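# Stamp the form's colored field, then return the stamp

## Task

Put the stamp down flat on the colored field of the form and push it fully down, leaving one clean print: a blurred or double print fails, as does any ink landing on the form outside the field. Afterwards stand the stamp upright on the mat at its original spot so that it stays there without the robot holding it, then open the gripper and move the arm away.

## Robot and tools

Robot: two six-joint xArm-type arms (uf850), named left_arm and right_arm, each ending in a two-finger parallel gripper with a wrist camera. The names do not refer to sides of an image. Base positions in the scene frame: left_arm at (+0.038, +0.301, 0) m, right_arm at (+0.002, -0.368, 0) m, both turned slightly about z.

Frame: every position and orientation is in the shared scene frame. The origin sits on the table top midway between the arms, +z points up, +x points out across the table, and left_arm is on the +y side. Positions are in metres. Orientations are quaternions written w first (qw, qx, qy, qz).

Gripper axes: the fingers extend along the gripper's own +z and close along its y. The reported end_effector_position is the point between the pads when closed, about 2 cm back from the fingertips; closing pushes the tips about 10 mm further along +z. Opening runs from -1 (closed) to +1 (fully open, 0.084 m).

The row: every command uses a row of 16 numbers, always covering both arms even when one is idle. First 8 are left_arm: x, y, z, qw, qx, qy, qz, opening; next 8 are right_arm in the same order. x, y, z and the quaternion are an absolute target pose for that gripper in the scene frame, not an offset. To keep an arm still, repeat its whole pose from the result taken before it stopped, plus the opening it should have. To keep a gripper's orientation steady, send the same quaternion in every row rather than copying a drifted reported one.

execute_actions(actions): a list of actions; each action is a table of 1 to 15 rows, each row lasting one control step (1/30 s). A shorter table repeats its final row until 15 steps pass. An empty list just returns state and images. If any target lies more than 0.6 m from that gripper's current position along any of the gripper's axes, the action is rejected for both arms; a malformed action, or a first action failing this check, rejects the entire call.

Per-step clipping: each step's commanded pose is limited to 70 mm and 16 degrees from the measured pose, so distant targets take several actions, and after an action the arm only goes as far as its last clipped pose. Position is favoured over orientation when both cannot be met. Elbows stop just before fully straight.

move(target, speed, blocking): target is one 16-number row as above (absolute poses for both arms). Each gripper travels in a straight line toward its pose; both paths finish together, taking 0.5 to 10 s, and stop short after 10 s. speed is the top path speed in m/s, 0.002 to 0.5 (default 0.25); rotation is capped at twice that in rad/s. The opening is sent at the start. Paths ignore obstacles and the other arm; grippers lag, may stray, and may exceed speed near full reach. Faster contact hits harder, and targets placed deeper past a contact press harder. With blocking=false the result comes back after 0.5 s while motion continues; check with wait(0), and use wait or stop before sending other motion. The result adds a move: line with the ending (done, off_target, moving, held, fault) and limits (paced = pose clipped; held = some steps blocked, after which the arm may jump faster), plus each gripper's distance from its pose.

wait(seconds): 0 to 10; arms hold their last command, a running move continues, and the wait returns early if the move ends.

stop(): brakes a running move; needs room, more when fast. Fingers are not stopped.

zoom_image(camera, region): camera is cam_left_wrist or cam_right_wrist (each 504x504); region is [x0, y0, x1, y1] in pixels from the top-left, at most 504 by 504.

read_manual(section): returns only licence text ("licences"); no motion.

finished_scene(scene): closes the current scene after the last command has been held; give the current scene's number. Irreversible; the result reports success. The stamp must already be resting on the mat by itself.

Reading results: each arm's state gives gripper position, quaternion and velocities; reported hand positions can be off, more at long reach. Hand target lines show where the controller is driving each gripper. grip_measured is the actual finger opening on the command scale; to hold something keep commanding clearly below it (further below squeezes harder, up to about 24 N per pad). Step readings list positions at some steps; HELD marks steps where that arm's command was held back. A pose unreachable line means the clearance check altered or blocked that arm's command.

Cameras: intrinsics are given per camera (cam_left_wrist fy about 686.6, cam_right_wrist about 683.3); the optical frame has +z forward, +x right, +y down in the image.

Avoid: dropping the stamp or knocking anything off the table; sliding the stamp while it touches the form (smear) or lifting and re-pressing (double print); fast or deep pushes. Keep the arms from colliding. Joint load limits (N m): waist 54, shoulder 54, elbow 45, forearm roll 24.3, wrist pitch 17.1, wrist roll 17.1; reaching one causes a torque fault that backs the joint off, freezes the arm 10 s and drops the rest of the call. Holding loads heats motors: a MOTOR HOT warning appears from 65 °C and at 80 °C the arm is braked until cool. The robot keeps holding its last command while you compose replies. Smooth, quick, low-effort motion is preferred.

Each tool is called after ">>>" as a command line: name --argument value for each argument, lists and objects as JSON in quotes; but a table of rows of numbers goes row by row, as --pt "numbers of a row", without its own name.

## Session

>>> execute_actions --actions '[]'

Scene clock: 0.00 s.
left_arm: end_effector_position=(+0.2960, -0.2776, +0.1469) grip_measured=+1.00 end_effector_quat_wxyz=(-0.425, +0.704, +0.559, -0.110) end_effector_velocity=(+0.000, +0.001, -0.000) end_effector_angular_velocity=(+0.002, +0.000, -0.000) | right_arm: end_effector_position=(+0.2505, -0.6846, +0.3195) grip_measured=+1.00 end_effector_quat_wxyz=(+0.124, +0.574, +0.778, -0.225) end_effector_velocity=(+0.000, +0.000, -0.001) end_effector_angular_velocity=(+0.001, +0.002, +0.001)
Joint positions: left_arm=[-1.217 -1.361 -2.259 -0.31  -1.759 -2.295  0.084] | right_arm=[-0.806  0.173 -0.56  -0.825 -0.632 -1.855  0.084]
Joint velocities: left_arm=[ 0.    -0.     0.001  0.001 -0.001 -0.     0.   ] | right_arm=[ 0.    -0.002  0.    -0.001  0.001  0.    -0.   ]
Hand target (left_arm): +0.296, -0.278, +0.147; -0.425, +0.704, +0.559, -0.110
Hand target (right_arm): +0.251, -0.685, +0.320; +0.124, +0.574, +0.778, -0.225

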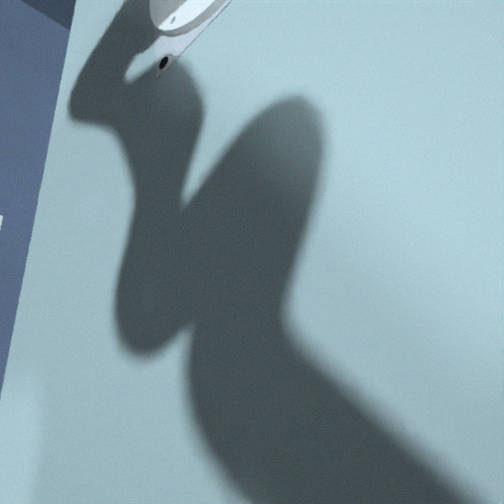

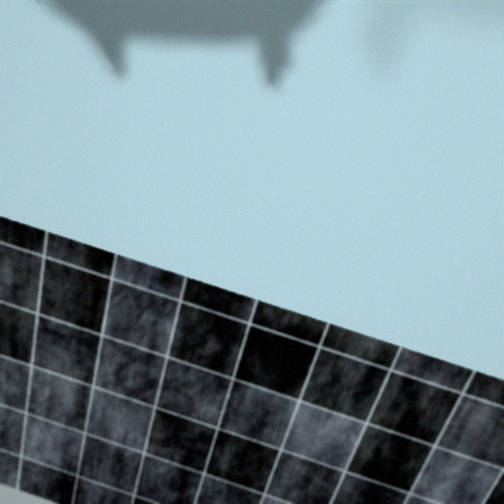

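>>> move --target '[0.42,0.10,0.42,0,0.707,0.707,0,1, 0.42,-0.28,0.42,0,0.707,0.707,0,1]' --speed 0.3

Scene clock: 5.37 s.
left_arm: end_effector_position=(+0.4184, +0.1008, +0.4196) grip_measured=+1.00 end_effector_quat_wxyz=(-0.001, +0.707, +0.707, +0.002) end_effector_velocity=(+0.001, +0.001, +0.002) end_effector_angular_velocity=(-0.003, -0.005, -0.001) | right_arm: end_effector_position=(+0.4195, -0.2799, +0.4199) grip_measured=+1.00 end_effector_quat_wxyz=(-0.000, +0.707, +0.707, +0.001) end_effector_velocity=(+0.000, +0.001, +0.001) end_effector_angular_velocity=(+0.001, -0.002, -0.000)
Joint positions: left_arm=[-0.67   0.031 -1.002  0.005 -1.033 -2.06   0.084] | right_arm=[ 0.04   0.042 -0.991  0.002 -1.033 -1.366  0.084]
Joint velocities: left_arm=[ 0.004  0.004 -0.001  0.     0.001  0.005  0.   ] | right_arm=[ 0.003 -0.    -0.002  0.001  0.001  0.002  0.   ]
Hand target (left_arm): +0.419, +0.101, +0.420; -0.001, +0.707, +0.707, +0.002
Hand target (right_arm): +0.420, -0.280, +0.420; -0.000, +0.707, +0.707, +0.001
Off the commanded pose (left_arm): 0.002 m, 0 deg.
Off the commanded pose (right_arm): 0.001 m, 0 deg.
move: done

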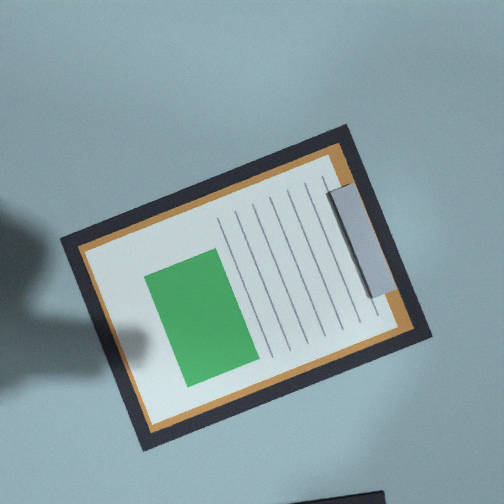

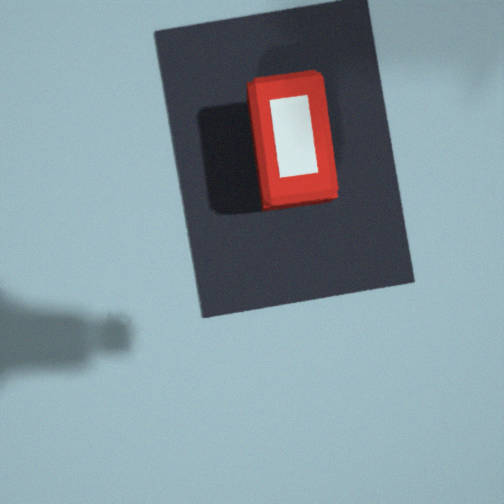

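>>> move --target '[0.42,0.10,0.42,0,0.707,0.707,0,1, 0.25,-0.45,0.33,0,0.707,0.707,0,1]' --speed 0.3

>>> move --target '[0.424,-0.142,0.20,0,0.660,0.751,0,1, 0.25,-0.45,0.33,0,0.707,0.707,0,1]' --speed 0.35

Scene clock: 13.50 s.
left_arm: end_effector_position=(+0.4200, +0.1000, +0.4200) grip_measured=+1.00 end_effector_quat_wxyz=(+0.000, +0.707, +0.707, +0.000) end_effector_velocity=(-0.001, +0.000, -0.001) end_effector_angular_velocity=(-0.001, +0.003, +0.002) | right_arm: end_effector_position=(+0.2504, -0.4499, +0.3297) grip_measured=+1.00 end_effector_quat_wxyz=(+0.000, +0.707, +0.707, -0.000) end_effector_velocity=(-0.001, -0.002, -0.000) end_effector_angular_velocity=(+0.002, -0.001, +0.001)
Joint positions: left_arm=[-0.667  0.027 -1.006  0.    -1.033 -2.055  0.084] | right_arm=[-0.485  0.443 -0.469 -0.001 -0.912 -1.889  0.084]
Joint velocities: left_arm=[ 0.    -0.     0.003 -0.003  0.001  0.     0.   ] | right_arm=[-0.009  0.002  0.002  0.003  0.    -0.012  0.   ]
Hand target (left_arm): +0.420, +0.100, +0.420; +0.000, +0.707, +0.707, +0.000
Hand target (right_arm): +0.250, -0.450, +0.330; -0.000, +0.707, +0.707, -0.000
Off the commanded pose (left_arm): 0.000 m, 0 deg.
Off the commanded pose (right_arm): 0.000 m, 0 deg.
move: done

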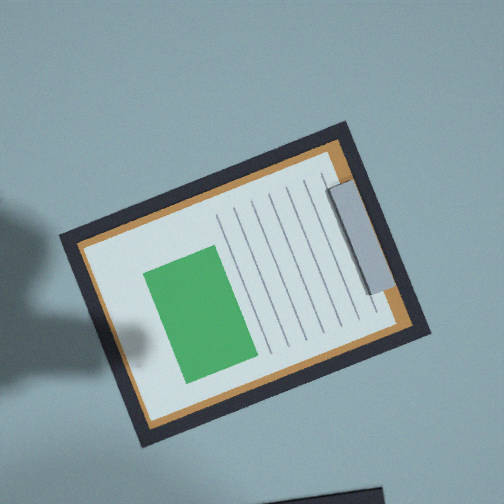

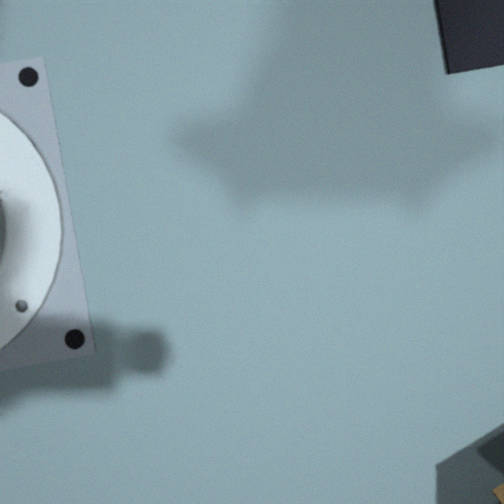

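Scene clock: 15.10 s.
left_arm: end_effector_position=(+0.4252, -0.1427, +0.2005) grip_measured=+1.00 end_effector_quat_wxyz=(+0.000, +0.660, +0.751, -0.001) end_effector_velocity=(+0.000, -0.002, -0.001) end_effector_angular_velocity=(+0.000, +0.000, +0.000) | right_arm: end_effector_position=(+0.2500, -0.4500, +0.3300) grip_measured=+1.00 end_effector_quat_wxyz=(-0.000, +0.707, +0.707, -0.000) end_effector_velocity=(-0.001, +0.000, -0.001) end_effector_angular_velocity=(+0.001, +0.003, +0.001)
Joint positions: left_arm=[-1.035 -0.572 -1.225 -0.002 -0.652 -2.55   0.084] | right_arm=[-0.487  0.445 -0.469  0.    -0.913 -1.891  0.084]
Joint velocities: left_arm=[-0.002 -0.006 -0.006 -0.    -0.    -0.002  0.   ] | right_arm=[ 0.    -0.001  0.001 -0.    -0.001 -0.     0.   ]
Hand target (left_arm): +0.425, -0.143, +0.200; +0.000, +0.660, +0.751, -0.001
Hand target (right_arm): +0.250, -0.450, +0.330; -0.000, +0.707, +0.707, -0.000
Off the commanded pose (left_arm): 0.001 m, 0 deg.
Off the commanded pose (right_arm): 0.000 m, 0 deg.
move: done

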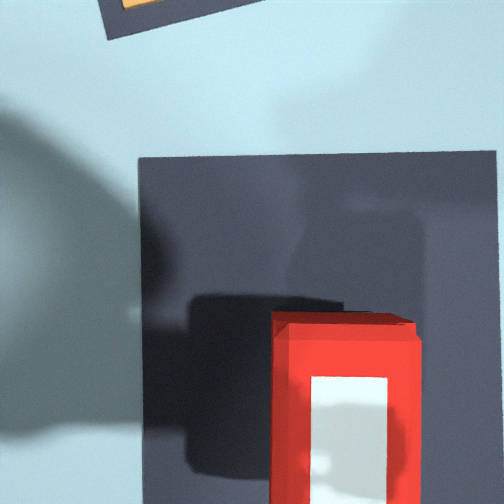

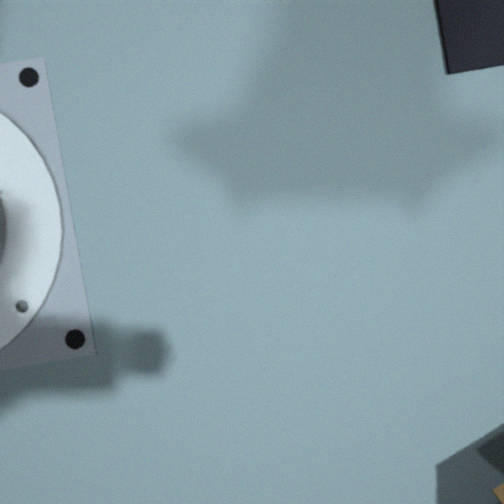

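>>> move --target '[0.420,-0.1417,0.17,0,0.660,0.751,0,1, 0.25,-0.45,0.33,0,0.707,0.707,0,1]' --speed 0.1

Scene clock: 20.87 s.
left_arm: end_effector_position=(+0.4201, -0.1419, +0.1702) grip_measured=+1.00 end_effector_quat_wxyz=(+0.000, +0.660, +0.751, -0.000) end_effector_velocity=(-0.001, +0.000, -0.002) end_effector_angular_velocity=(+0.001, +0.000, -0.000) | right_arm: end_effector_position=(+0.2500, -0.4500, +0.3300) grip_measured=+1.00 end_effector_quat_wxyz=(-0.000, +0.707, +0.707, +0.000) end_effector_velocity=(-0.000, +0.000, -0.000) end_effector_angular_velocity=(+0.001, +0.001, +0.000)
Joint positions: left_arm=[-1.041 -0.608 -1.202 -0.    -0.593 -2.558  0.084] | right_arm=[-0.487  0.445 -0.469  0.    -0.913 -1.891  0.084]
Joint velocities: left_arm=[-0.001 -0.002  0.002  0.     0.003 -0.001  0.   ] | right_arm=[ 0. -0.  0.  0. -0. -0. -0.]
Hand target (left_arm): +0.420, -0.142, +0.170; -0.000, +0.660, +0.751, -0.000
Hand target (right_arm): +0.250, -0.450, +0.330; -0.000, +0.707, +0.707, -0.000
Off the commanded pose (left_arm): 0.000 m, 0 deg.
Off the commanded pose (right_arm): 0.000 m, 0 deg.
move: done

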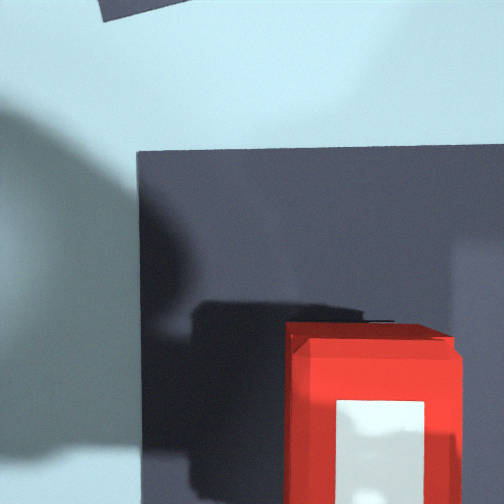

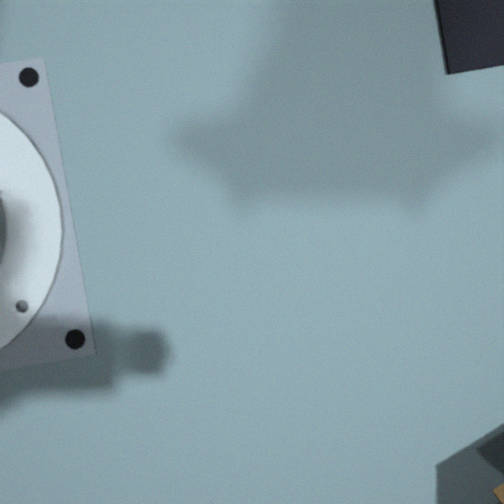

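>>> move --target '[0.4218,-0.143,0.075,0,0.660,0.751,0,1, 0.25,-0.45,0.33,0,0.707,0.707,0,1]' --speed 0.1

Scene clock: 26.90 s.
left_arm: end_effector_position=(+0.4220, -0.1433, +0.0752) grip_measured=+1.00 end_effector_quat_wxyz=(+0.000, +0.660, +0.751, -0.000) end_effector_velocity=(+0.001, -0.001, -0.001) end_effector_angular_velocity=(-0.001, -0.001, -0.000) | right_arm: end_effector_position=(+0.2500, -0.4500, +0.3300) grip_measured=+1.00 end_effector_quat_wxyz=(-0.000, +0.707, +0.707, +0.000) end_effector_velocity=(+0.000, -0.000, +0.001) end_effector_angular_velocity=(-0.002, -0.004, +0.000)
Joint positions: left_arm=[-1.04  -0.773 -1.208 -0.001 -0.434 -2.557  0.084] | right_arm=[-0.487  0.445 -0.469  0.    -0.913 -1.891  0.084]
Joint velocities: left_arm=[-0.    -0.004 -0.004 -0.     0.002  0.     0.   ] | right_arm=[-0.     0.004 -0.    -0.     0.    -0.    -0.   ]
Hand target (left_arm): +0.422, -0.143, +0.075; -0.000, +0.660, +0.751, -0.000
Hand target (right_arm): +0.250, -0.450, +0.330; +0.000, +0.707, +0.707, -0.000
Off the commanded pose (left_arm): 0.000 m, 0 deg.
Off the commanded pose (right_arm): 0.000 m, 0 deg.
move: done

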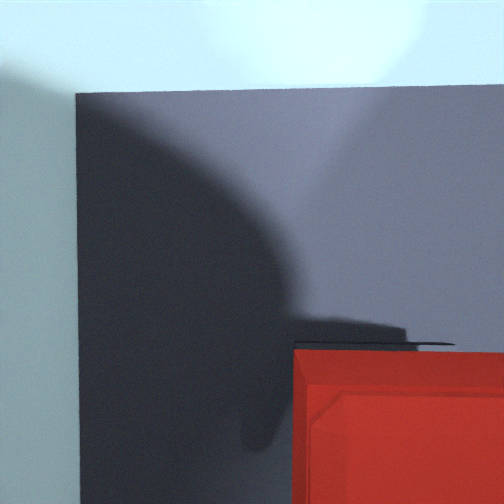

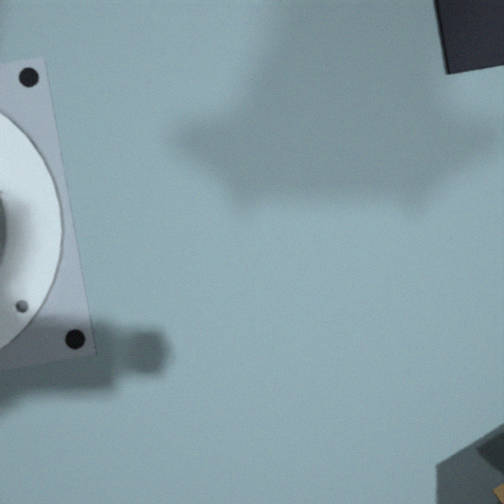

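>>> move --target '[0.4218,-0.143,0.075,0,0.660,0.751,0,0.15, 0.25,-0.45,0.33,0,0.707,0.707,0,1]'

>>> move --target '[0.4218,-0.143,0.075,0,0.660,0.751,0,-1, 0.25,-0.45,0.33,0,0.707,0.707,0,1]'

>>> move --target '[0.4218,-0.143,0.15,0,0.660,0.751,0,-1, 0.25,-0.45,0.33,0,0.707,0.707,0,1]' --speed 0.15

Scene clock: 30.73 s.
left_arm: end_effector_position=(+0.4218, -0.1430, +0.0750) grip_measured=+0.14 end_effector_quat_wxyz=(-0.000, +0.660, +0.751, -0.000) end_effector_velocity=(-0.001, +0.001, -0.000) end_effector_angular_velocity=(+0.002, +0.001, +0.000) | right_arm: end_effector_position=(+0.2500, -0.4500, +0.3300) grip_measured=+1.00 end_effector_quat_wxyz=(-0.000, +0.707, +0.707, -0.000) end_effector_velocity=(+0.000, +0.000, +0.000) end_effector_angular_velocity=(+0.000, -0.000, +0.000)
Joint positions: left_arm=[-1.04  -0.773 -1.207 -0.    -0.433 -2.557  0.05 ] | right_arm=[-0.487  0.445 -0.469  0.    -0.913 -1.891  0.084]
Joint velocities: left_arm=[-0.    -0.     0.001  0.    -0.001 -0.001 -0.   ] | right_arm=[ 0. -0. -0.  0.  0. -0.  0.]
Hand target (left_arm): +0.422, -0.143, +0.075; -0.000, +0.660, +0.751, -0.000
Hand target (right_arm): +0.250, -0.450, +0.330; -0.000, +0.707, +0.707, +0.000
Off the commanded pose (left_arm): 0.000 m, 0 deg.
Off the commanded pose (right_arm): 0.000 m, 0 deg.
move: done

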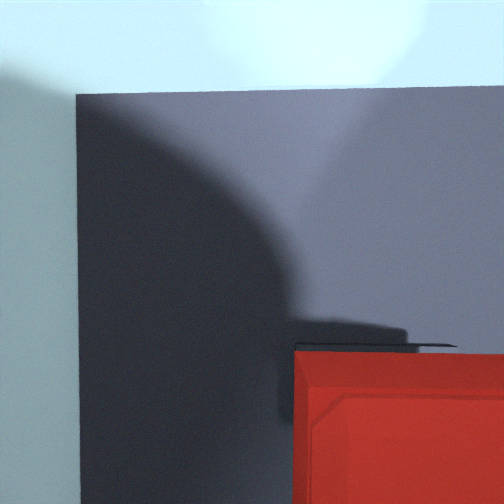

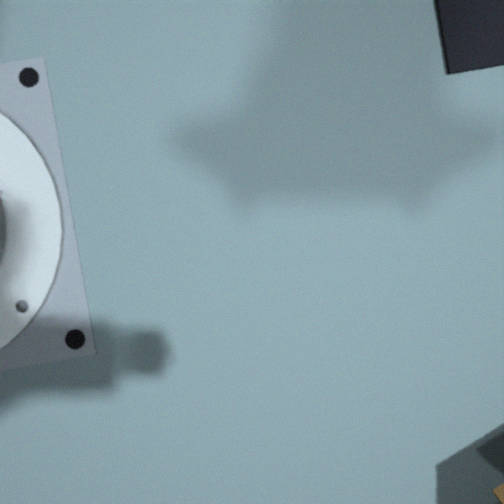

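Scene clock: 31.43 s.
left_arm: end_effector_position=(+0.4218, -0.1430, +0.0750) grip_measured=+0.13 end_effector_quat_wxyz=(+0.000, +0.660, +0.751, -0.000) end_effector_velocity=(-0.001, +0.001, -0.001) end_effector_angular_velocity=(+0.002, +0.002, +0.000) | right_arm: end_effector_position=(+0.2500, -0.4500, +0.3300) grip_measured=+1.00 end_effector_quat_wxyz=(-0.000, +0.707, +0.707, -0.000) end_effector_velocity=(-0.000, +0.000, -0.001) end_effector_angular_velocity=(+0.001, +0.002, -0.000)
Joint positions: left_arm=[-1.04  -0.773 -1.207  0.    -0.433 -2.557  0.05 ] | right_arm=[-0.487  0.445 -0.469  0.    -0.913 -1.891  0.084]
Joint velocities: left_arm=[ 0.    -0.     0.002 -0.    -0.     0.     0.   ] | right_arm=[-0.    -0.001  0.001  0.     0.    -0.    -0.   ]
Hand target (left_arm): +0.422, -0.143, +0.075; +0.000, +0.660, +0.751, +0.000
Hand target (right_arm): +0.250, -0.450, +0.330; +0.000, +0.707, +0.707, -0.000
Off the commanded pose (left_arm): 0.000 m, 0 deg.
Off the commanded pose (right_arm): 0.000 m, 0 deg.
move: done

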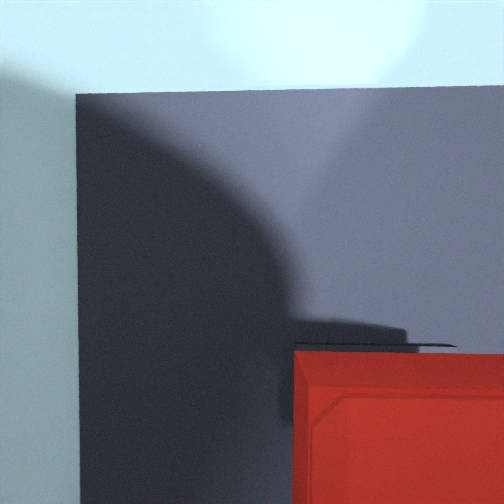

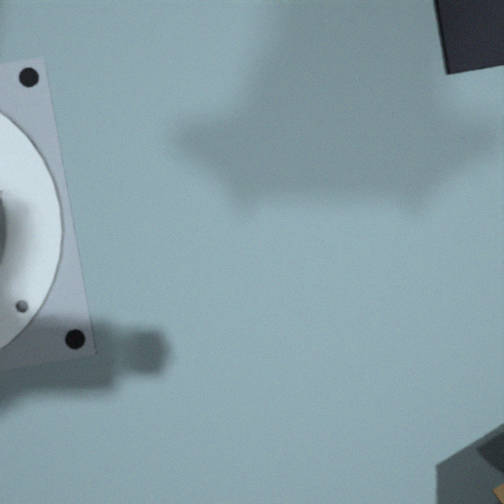

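Scene clock: 32.40 s.
left_arm: end_effector_position=(+0.4216, -0.1427, +0.1497) grip_measured=+0.13 end_effector_quat_wxyz=(-0.000, +0.660, +0.751, +0.000) end_effector_velocity=(+0.001, -0.001, +0.003) end_effector_angular_velocity=(-0.003, -0.003, +0.001) | right_arm: end_effector_position=(+0.2500, -0.4500, +0.3300) grip_measured=+1.00 end_effector_quat_wxyz=(+0.000, +0.707, +0.707, -0.000) end_effector_velocity=(+0.000, -0.000, +0.001) end_effector_angular_velocity=(-0.000, -0.001, -0.000)
Joint positions: left_arm=[-1.04  -0.644 -1.203  0.    -0.559 -2.558  0.05 ] | right_arm=[-0.487  0.445 -0.469  0.    -0.913 -1.891  0.084]
Joint velocities: left_arm=[ 0.001  0.004 -0.002  0.    -0.002 -0.    -0.   ] | right_arm=[-0.     0.    -0.001  0.    -0.     0.    -0.   ]
Hand target (left_arm): +0.422, -0.143, +0.150; +0.000, +0.660, +0.751, +0.000
Hand target (right_arm): +0.250, -0.450, +0.330; -0.000, +0.707, +0.707, +0.000
Off the commanded pose (left_arm): 0.000 m, 0 deg.
Off the commanded pose (right_arm): 0.000 m, 0 deg.
move: done

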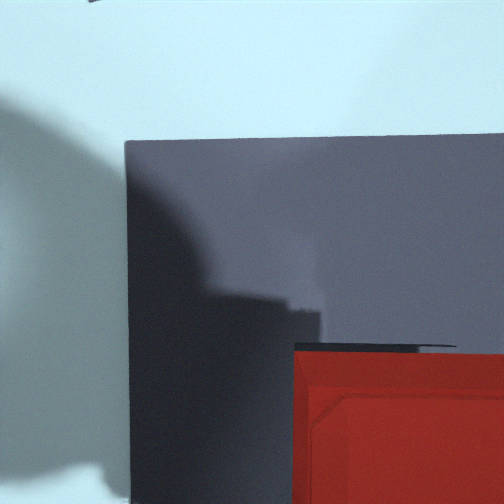

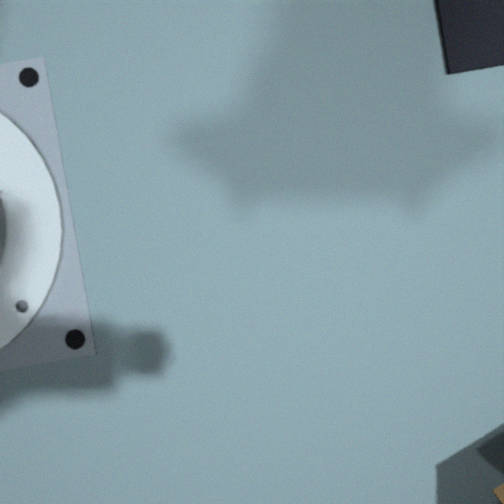

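>>> move --target '[0.3376,0.1204,0.14,0,0.563,0.827,0,-1, 0.25,-0.45,0.33,0,0.707,0.707,0,1]' --speed 0.3

>>> move --target '[0.3376,0.1204,0.09,0,0.563,0.827,0,-1, 0.25,-0.45,0.33,0,0.707,0.707,0,1]' --speed 0.1

Scene clock: 36.33 s.
left_arm: end_effector_position=(+0.3372, +0.1200, +0.1394) grip_measured=+0.13 end_effector_quat_wxyz=(-0.000, +0.563, +0.827, +0.000) end_effector_velocity=(+0.000, +0.002, +0.001) end_effector_angular_velocity=(-0.001, +0.000, +0.001) | right_arm: end_effector_position=(+0.2500, -0.4500, +0.3300) grip_measured=+1.00 end_effector_quat_wxyz=(+0.000, +0.707, +0.707, +0.000) end_effector_velocity=(-0.000, +0.000, -0.000) end_effector_angular_velocity=(+0.000, +0.001, +0.000)
Joint positions: left_arm=[-0.727 -0.207 -0.51   0.002 -0.303 -2.492  0.05 ] | right_arm=[-0.487  0.445 -0.469  0.    -0.913 -1.891  0.084]
Joint velocities: left_arm=[ 0.005  0.003  0.003 -0.004 -0.001  0.008  0.   ] | right_arm=[-0.    -0.001  0.     0.     0.    -0.    -0.   ]
Hand target (left_arm): +0.337, +0.120, +0.139; -0.000, +0.563, +0.827, +0.000
Hand target (right_arm): +0.250, -0.450, +0.330; +0.000, +0.707, +0.707, -0.000
Off the commanded pose (left_arm): 0.001 m, 0 deg.
Off the commanded pose (right_arm): 0.000 m, 0 deg.
move: done

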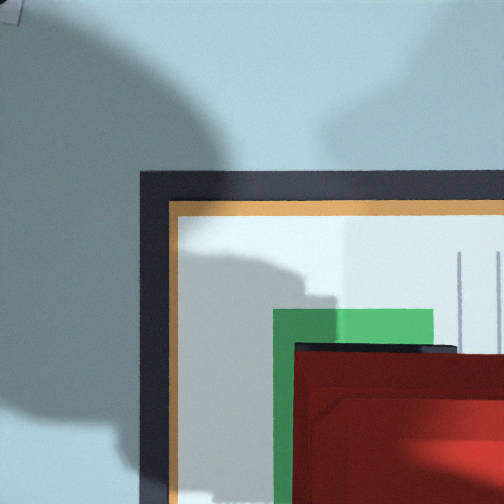

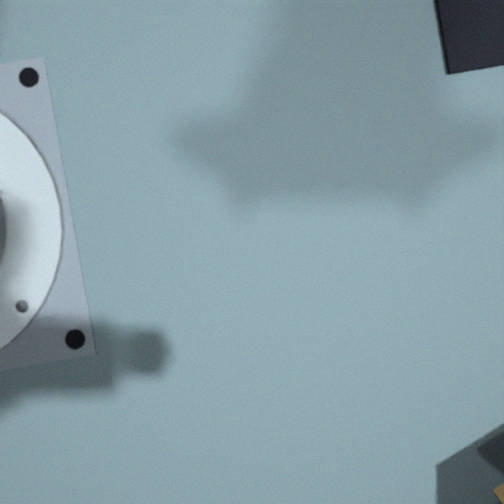

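Scene clock: 37.30 s.
left_arm: end_effector_position=(+0.3378, +0.1202, +0.0901) grip_measured=+0.13 end_effector_quat_wxyz=(+0.000, +0.563, +0.827, -0.000) end_effector_velocity=(-0.002, +0.001, -0.002) end_effector_angular_velocity=(+0.002, +0.003, +0.001) | right_arm: end_effector_position=(+0.2500, -0.4500, +0.3300) grip_measured=+1.00 end_effector_quat_wxyz=(+0.000, +0.707, +0.707, -0.000) end_effector_velocity=(+0.000, +0.000, +0.001) end_effector_angular_velocity=(-0.000, -0.003, -0.000)
Joint positions: left_arm=[-0.725 -0.349 -0.512 -0.002 -0.163 -2.487  0.05 ] | right_arm=[-0.487  0.445 -0.469  0.    -0.913 -1.891  0.084]
Joint velocities: left_arm=[ 0.    -0.005  0.002 -0.002  0.003  0.001  0.   ] | right_arm=[ 0.     0.002 -0.001  0.001  0.     0.    -0.   ]
Hand target (left_arm): +0.338, +0.120, +0.090; +0.000, +0.563, +0.827, -0.000
Hand target (right_arm): +0.250, -0.450, +0.330; +0.000, +0.707, +0.707, -0.000
Off the commanded pose (left_arm): 0.000 m, 0 deg.
Off the commanded pose (right_arm): 0.000 m, 0 deg.
move: done

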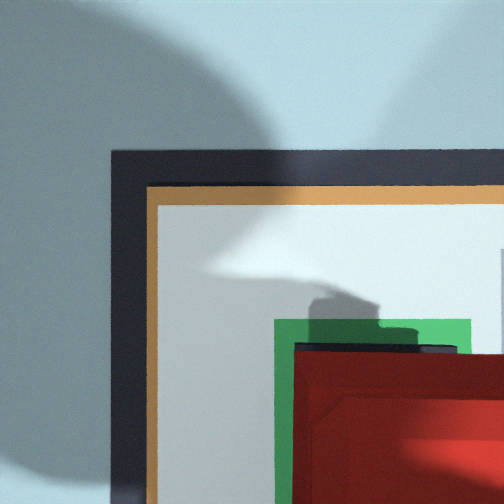

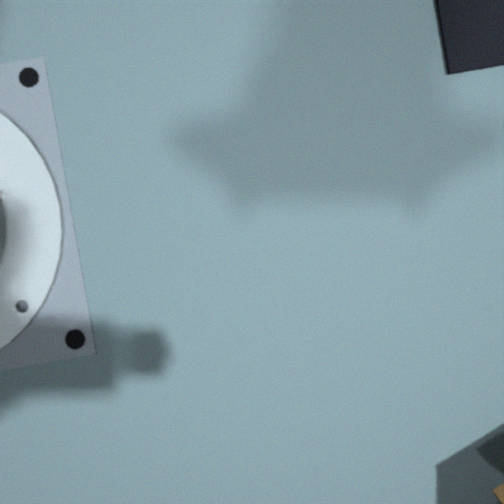

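>>> move --target '[0.3402,0.1214,0.082,0,0.563,0.827,0,-1, 0.25,-0.45,0.33,0,0.707,0.707,0,1]' --speed 0.03

>>> move --target '[0.3402,0.1214,0.052,0,0.563,0.827,0,-1, 0.25,-0.45,0.33,0,0.707,0.707,0,1]' --speed 0.025

Scene clock: 42.27 s.
left_arm: end_effector_position=(+0.3402, +0.1214, +0.0821) grip_measured=+0.13 end_effector_quat_wxyz=(-0.000, +0.563, +0.827, -0.000) end_effector_velocity=(+0.001, -0.000, -0.001) end_effector_angular_velocity=(-0.001, -0.001, -0.001) | right_arm: end_effector_position=(+0.2500, -0.4500, +0.3300) grip_measured=+1.00 end_effector_quat_wxyz=(-0.000, +0.707, +0.707, -0.000) end_effector_velocity=(+0.001, -0.000, +0.001) end_effector_angular_velocity=(-0.001, -0.002, +0.000)
Joint positions: left_arm=[-0.719 -0.375 -0.518 -0.    -0.143 -2.483  0.05 ] | right_arm=[-0.487  0.445 -0.469  0.    -0.913 -1.891  0.084]
Joint velocities: left_arm=[ 0.001 -0.005 -0.003  0.     0.004  0.001 -0.   ] | right_arm=[-0.    -0.    -0.002 -0.     0.     0.    -0.   ]
Hand target (left_arm): +0.340, +0.121, +0.082; -0.000, +0.563, +0.827, -0.000
Hand target (right_arm): +0.250, -0.450, +0.330; -0.000, +0.707, +0.707, +0.000
Off the commanded pose (left_arm): 0.000 m, 0 deg.
Off the commanded pose (right_arm): 0.000 m, 0 deg.
move: done

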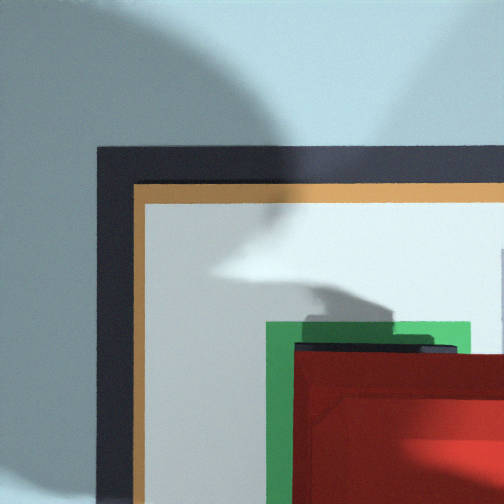

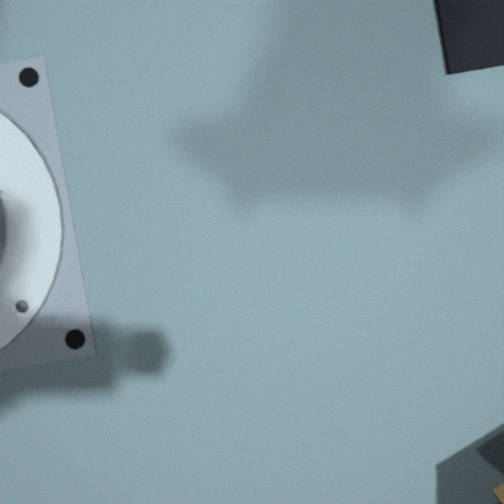

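Scene clock: 43.77 s.
left_arm: end_effector_position=(+0.3402, +0.1213, +0.0521) grip_measured=+0.13 end_effector_quat_wxyz=(-0.000, +0.563, +0.827, -0.000) end_effector_velocity=(-0.001, +0.001, -0.002) end_effector_angular_velocity=(+0.001, +0.002, +0.000) | right_arm: end_effector_position=(+0.2500, -0.4500, +0.3300) grip_measured=+1.00 end_effector_quat_wxyz=(-0.000, +0.707, +0.707, -0.000) end_effector_velocity=(-0.000, -0.000, -0.000) end_effector_angular_velocity=(+0.000, +0.003, +0.000)
Joint positions: left_arm=[-0.719 -0.467 -0.53  -0.002 -0.063 -2.48   0.05 ] | right_arm=[-0.487  0.445 -0.469  0.    -0.913 -1.891  0.084]
Joint velocities: left_arm=[ 0.001 -0.006  0.    -0.     0.004  0.001 -0.   ] | right_arm=[-0.    -0.003 -0.001 -0.001 -0.001  0.    -0.   ]
Hand target (left_arm): +0.340, +0.121, +0.052; +0.000, +0.563, +0.827, -0.000
Hand target (right_arm): +0.250, -0.450, +0.330; +0.000, +0.707, +0.707, -0.000
Off the commanded pose (left_arm): 0.000 m, 0 deg.
Off the commanded pose (right_arm): 0.000 m, 0 deg.
move: done

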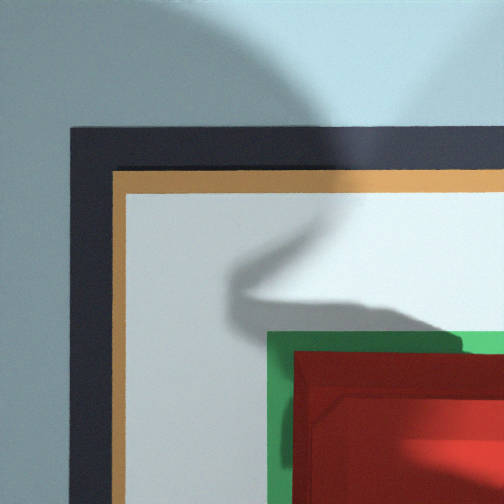

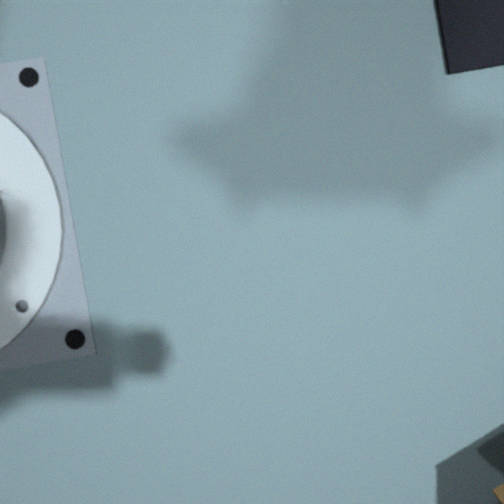

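No slip yet; continue a little.

>>> move --target '[0.3402,0.1214,0.047,0,0.563,0.827,0,-1, 0.25,-0.45,0.33,0,0.707,0.707,0,1]' --speed 0.015

Scene clock: 45.47 s.
left_arm: end_effector_position=(+0.3403, +0.1213, +0.0473) grip_measured=+0.13 end_effector_quat_wxyz=(-0.000, +0.563, +0.827, -0.000) end_effector_velocity=(+0.000, -0.000, -0.003) end_effector_angular_velocity=(-0.001, -0.002, +0.000) | right_arm: end_effector_position=(+0.2500, -0.4500, +0.3300) grip_measured=+1.00 end_effector_quat_wxyz=(-0.000, +0.707, +0.707, +0.000) end_effector_velocity=(-0.000, +0.000, -0.000) end_effector_angular_velocity=(+0.000, +0.001, +0.000)
Joint positions: left_arm=[-0.719 -0.482 -0.533 -0.001 -0.051 -2.481  0.05 ] | right_arm=[-0.487  0.445 -0.469  0.    -0.913 -1.891  0.084]
Joint velocities: left_arm=[ 0.    -0.008 -0.     0.002  0.01  -0.002 -0.   ] | right_arm=[-0. -0.  0. -0. -0. -0.  0.]
Hand target (left_arm): +0.340, +0.121, +0.047; -0.000, +0.563, +0.827, -0.000
Hand target (right_arm): +0.250, -0.450, +0.330; +0.000, +0.707, +0.707, -0.000
Off the commanded pose (left_arm): 0.000 m, 0 deg.
Off the commanded pose (right_arm): 0.000 m, 0 deg.
move: done

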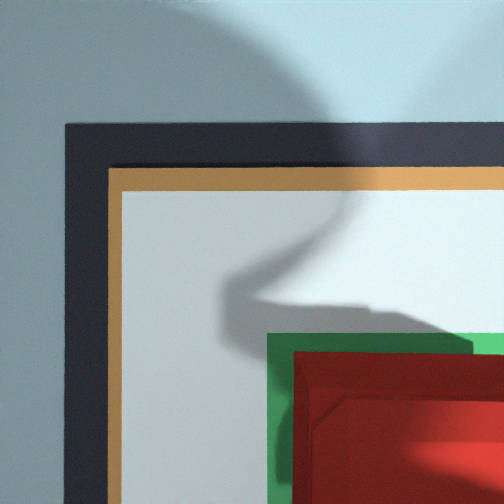

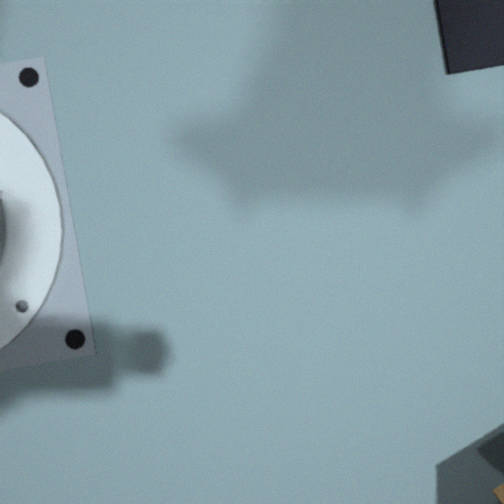

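>>> zoom_image --camera "cam_left_wrist" --region '[260,320,504,504]'

Region (260, 320, 504, 504) of cam_left_wrist's 504x504 image, scaled by 2.066, with more detail than that image has; it fills the top 380 rows of this view, and the rest is white.

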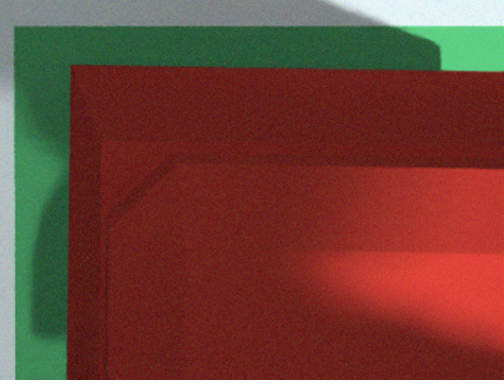

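>>> move --target '[0.3402,0.1214,0.043,0,0.563,0.827,0,-1, 0.25,-0.45,0.33,0,0.707,0.707,0,1]' --speed 0.015

>>> zoom_image --camera "cam_left_wrist" --region '[260,320,504,504]'

Scene clock: 48.97 s.
left_arm: end_effector_position=(+0.3402, +0.1214, +0.0431) grip_measured=+0.13 end_effector_quat_wxyz=(-0.000, +0.563, +0.827, -0.000) end_effector_velocity=(+0.000, -0.000, -0.001) end_effector_angular_velocity=(+0.000, +0.000, +0.000) | right_arm: end_effector_position=(+0.2500, -0.4500, +0.3300) grip_measured=+1.00 end_effector_quat_wxyz=(+0.000, +0.707, +0.707, +0.000) end_effector_velocity=(+0.000, +0.000, +0.000) end_effector_angular_velocity=(-0.000, -0.002, -0.000)
Joint positions: left_arm=[-0.719 -0.495 -0.535 -0.001 -0.04  -2.482  0.05 ] | right_arm=[-0.487  0.445 -0.469  0.    -0.913 -1.891  0.084]
Joint velocities: left_arm=[-0.001 -0.004 -0.002 -0.     0.002 -0.001  0.   ] | right_arm=[ 0.     0.002 -0.     0.    -0.     0.    -0.   ]
Hand target (left_arm): +0.340, +0.121, +0.043; +0.000, +0.563, +0.827, -0.000
Hand target (right_arm): +0.250, -0.450, +0.330; -0.000, +0.707, +0.707, +0.000
Off the commanded pose (left_arm): 0.000 m, 0 deg.
Off the commanded pose (right_arm): 0.000 m, 0 deg.
move: done

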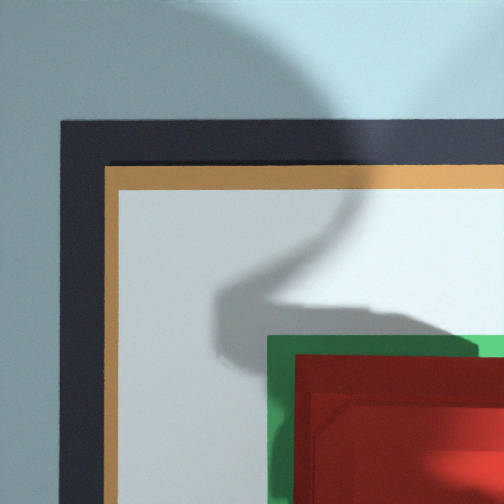

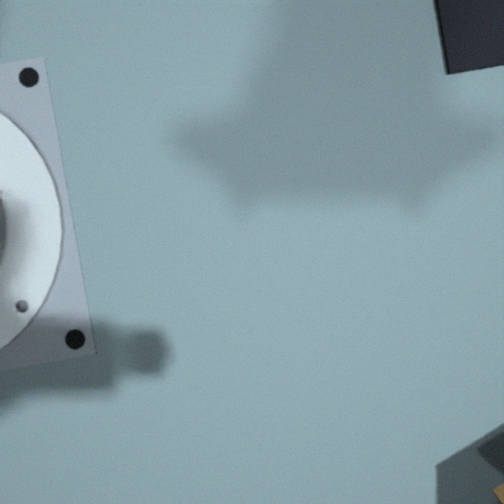

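Region (260, 320, 504, 504) of cam_left_wrist's 504x504 image, scaled by 2.066, with more detail than that image has; it fills the top 380 rows of this view, and the rest is white.

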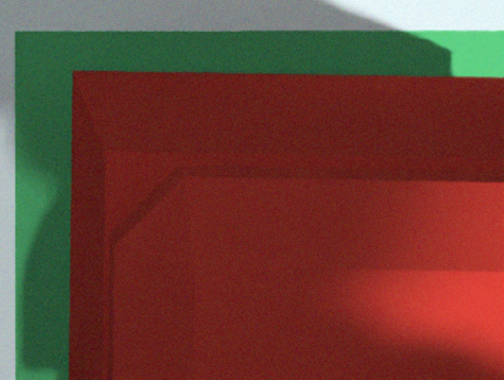

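Slipping, so it has bottomed out. Lift.

>>> move --target '[0.3402,0.1214,0.09,0,0.563,0.827,0,-1, 0.25,-0.45,0.33,0,0.707,0.707,0,1]' --speed 0.04

>>> move --target '[0.365,0.06,0.16,0,0.563,0.827,0,-1, 0.25,-0.45,0.33,0,0.707,0.707,0,1]' --speed 0.2

Scene clock: 52.70 s.
left_arm: end_effector_position=(+0.3401, +0.1215, +0.0899) grip_measured=+0.13 end_effector_quat_wxyz=(-0.000, +0.563, +0.827, +0.000) end_effector_velocity=(+0.000, -0.000, +0.001) end_effector_angular_velocity=(-0.000, -0.001, -0.002) | right_arm: end_effector_position=(+0.2500, -0.4500, +0.3300) grip_measured=+1.00 end_effector_quat_wxyz=(-0.000, +0.707, +0.707, +0.000) end_effector_velocity=(-0.000, +0.000, +0.000) end_effector_angular_velocity=(+0.000, +0.000, -0.000)
Joint positions: left_arm=[-0.719 -0.352 -0.516  0.002 -0.164 -2.484  0.05 ] | right_arm=[-0.487  0.445 -0.469  0.    -0.913 -1.891  0.084]
Joint velocities: left_arm=[-0.001  0.004 -0.     0.002 -0.004  0.    -0.   ] | right_arm=[-0.     0.001  0.     0.    -0.001 -0.    -0.   ]
Hand target (left_arm): +0.340, +0.122, +0.090; -0.000, +0.563, +0.827, +0.000
Hand target (right_arm): +0.250, -0.450, +0.330; +0.000, +0.707, +0.707, -0.000
Off the commanded pose (left_arm): 0.000 m, 0 deg.
Off the commanded pose (right_arm): 0.000 m, 0 deg.
move: done

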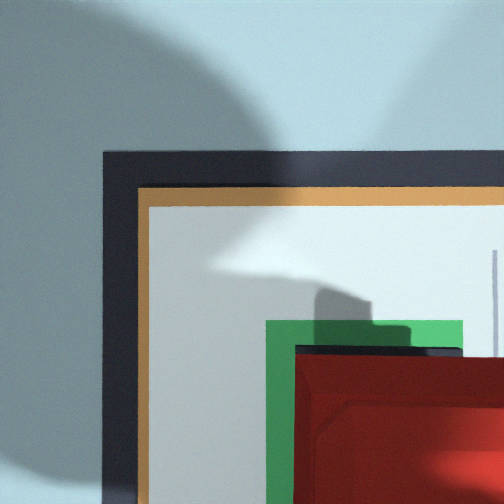

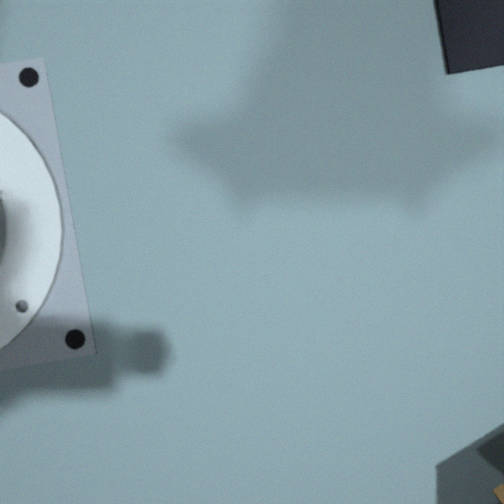

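Scene clock: 53.67 s.
left_arm: end_effector_position=(+0.3648, +0.0605, +0.1599) grip_measured=+0.13 end_effector_quat_wxyz=(-0.000, +0.563, +0.827, +0.000) end_effector_velocity=(+0.001, -0.002, +0.002) end_effector_angular_velocity=(+0.000, -0.001, +0.001) | right_arm: end_effector_position=(+0.2500, -0.4500, +0.3300) grip_measured=+1.00 end_effector_quat_wxyz=(-0.000, +0.707, +0.707, -0.000) end_effector_velocity=(-0.000, +0.000, -0.001) end_effector_angular_velocity=(+0.000, +0.002, -0.000)
Joint positions: left_arm=[-0.817 -0.27  -0.665  0.    -0.396 -2.581  0.05 ] | right_arm=[-0.487  0.445 -0.469  0.    -0.913 -1.891  0.084]
Joint velocities: left_arm=[-0.004  0.001 -0.005  0.003 -0.005 -0.007  0.   ] | right_arm=[-0.    -0.001  0.001 -0.    -0.     0.    -0.   ]
Hand target (left_arm): +0.365, +0.060, +0.160; +0.000, +0.563, +0.827, +0.000
Hand target (right_arm): +0.250, -0.450, +0.330; -0.000, +0.707, +0.707, -0.000
Off the commanded pose (left_arm): 0.001 m, 0 deg.
Off the commanded pose (right_arm): 0.000 m, 0 deg.
move: done

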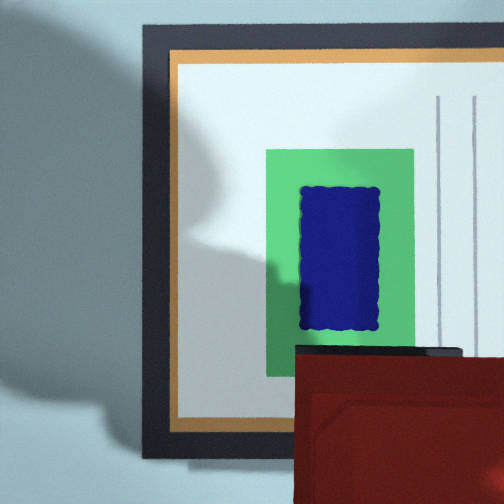

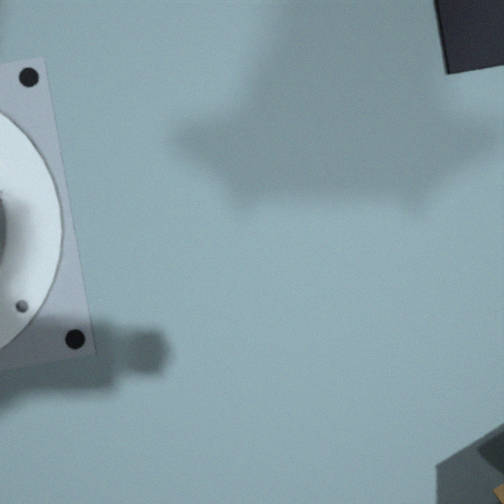

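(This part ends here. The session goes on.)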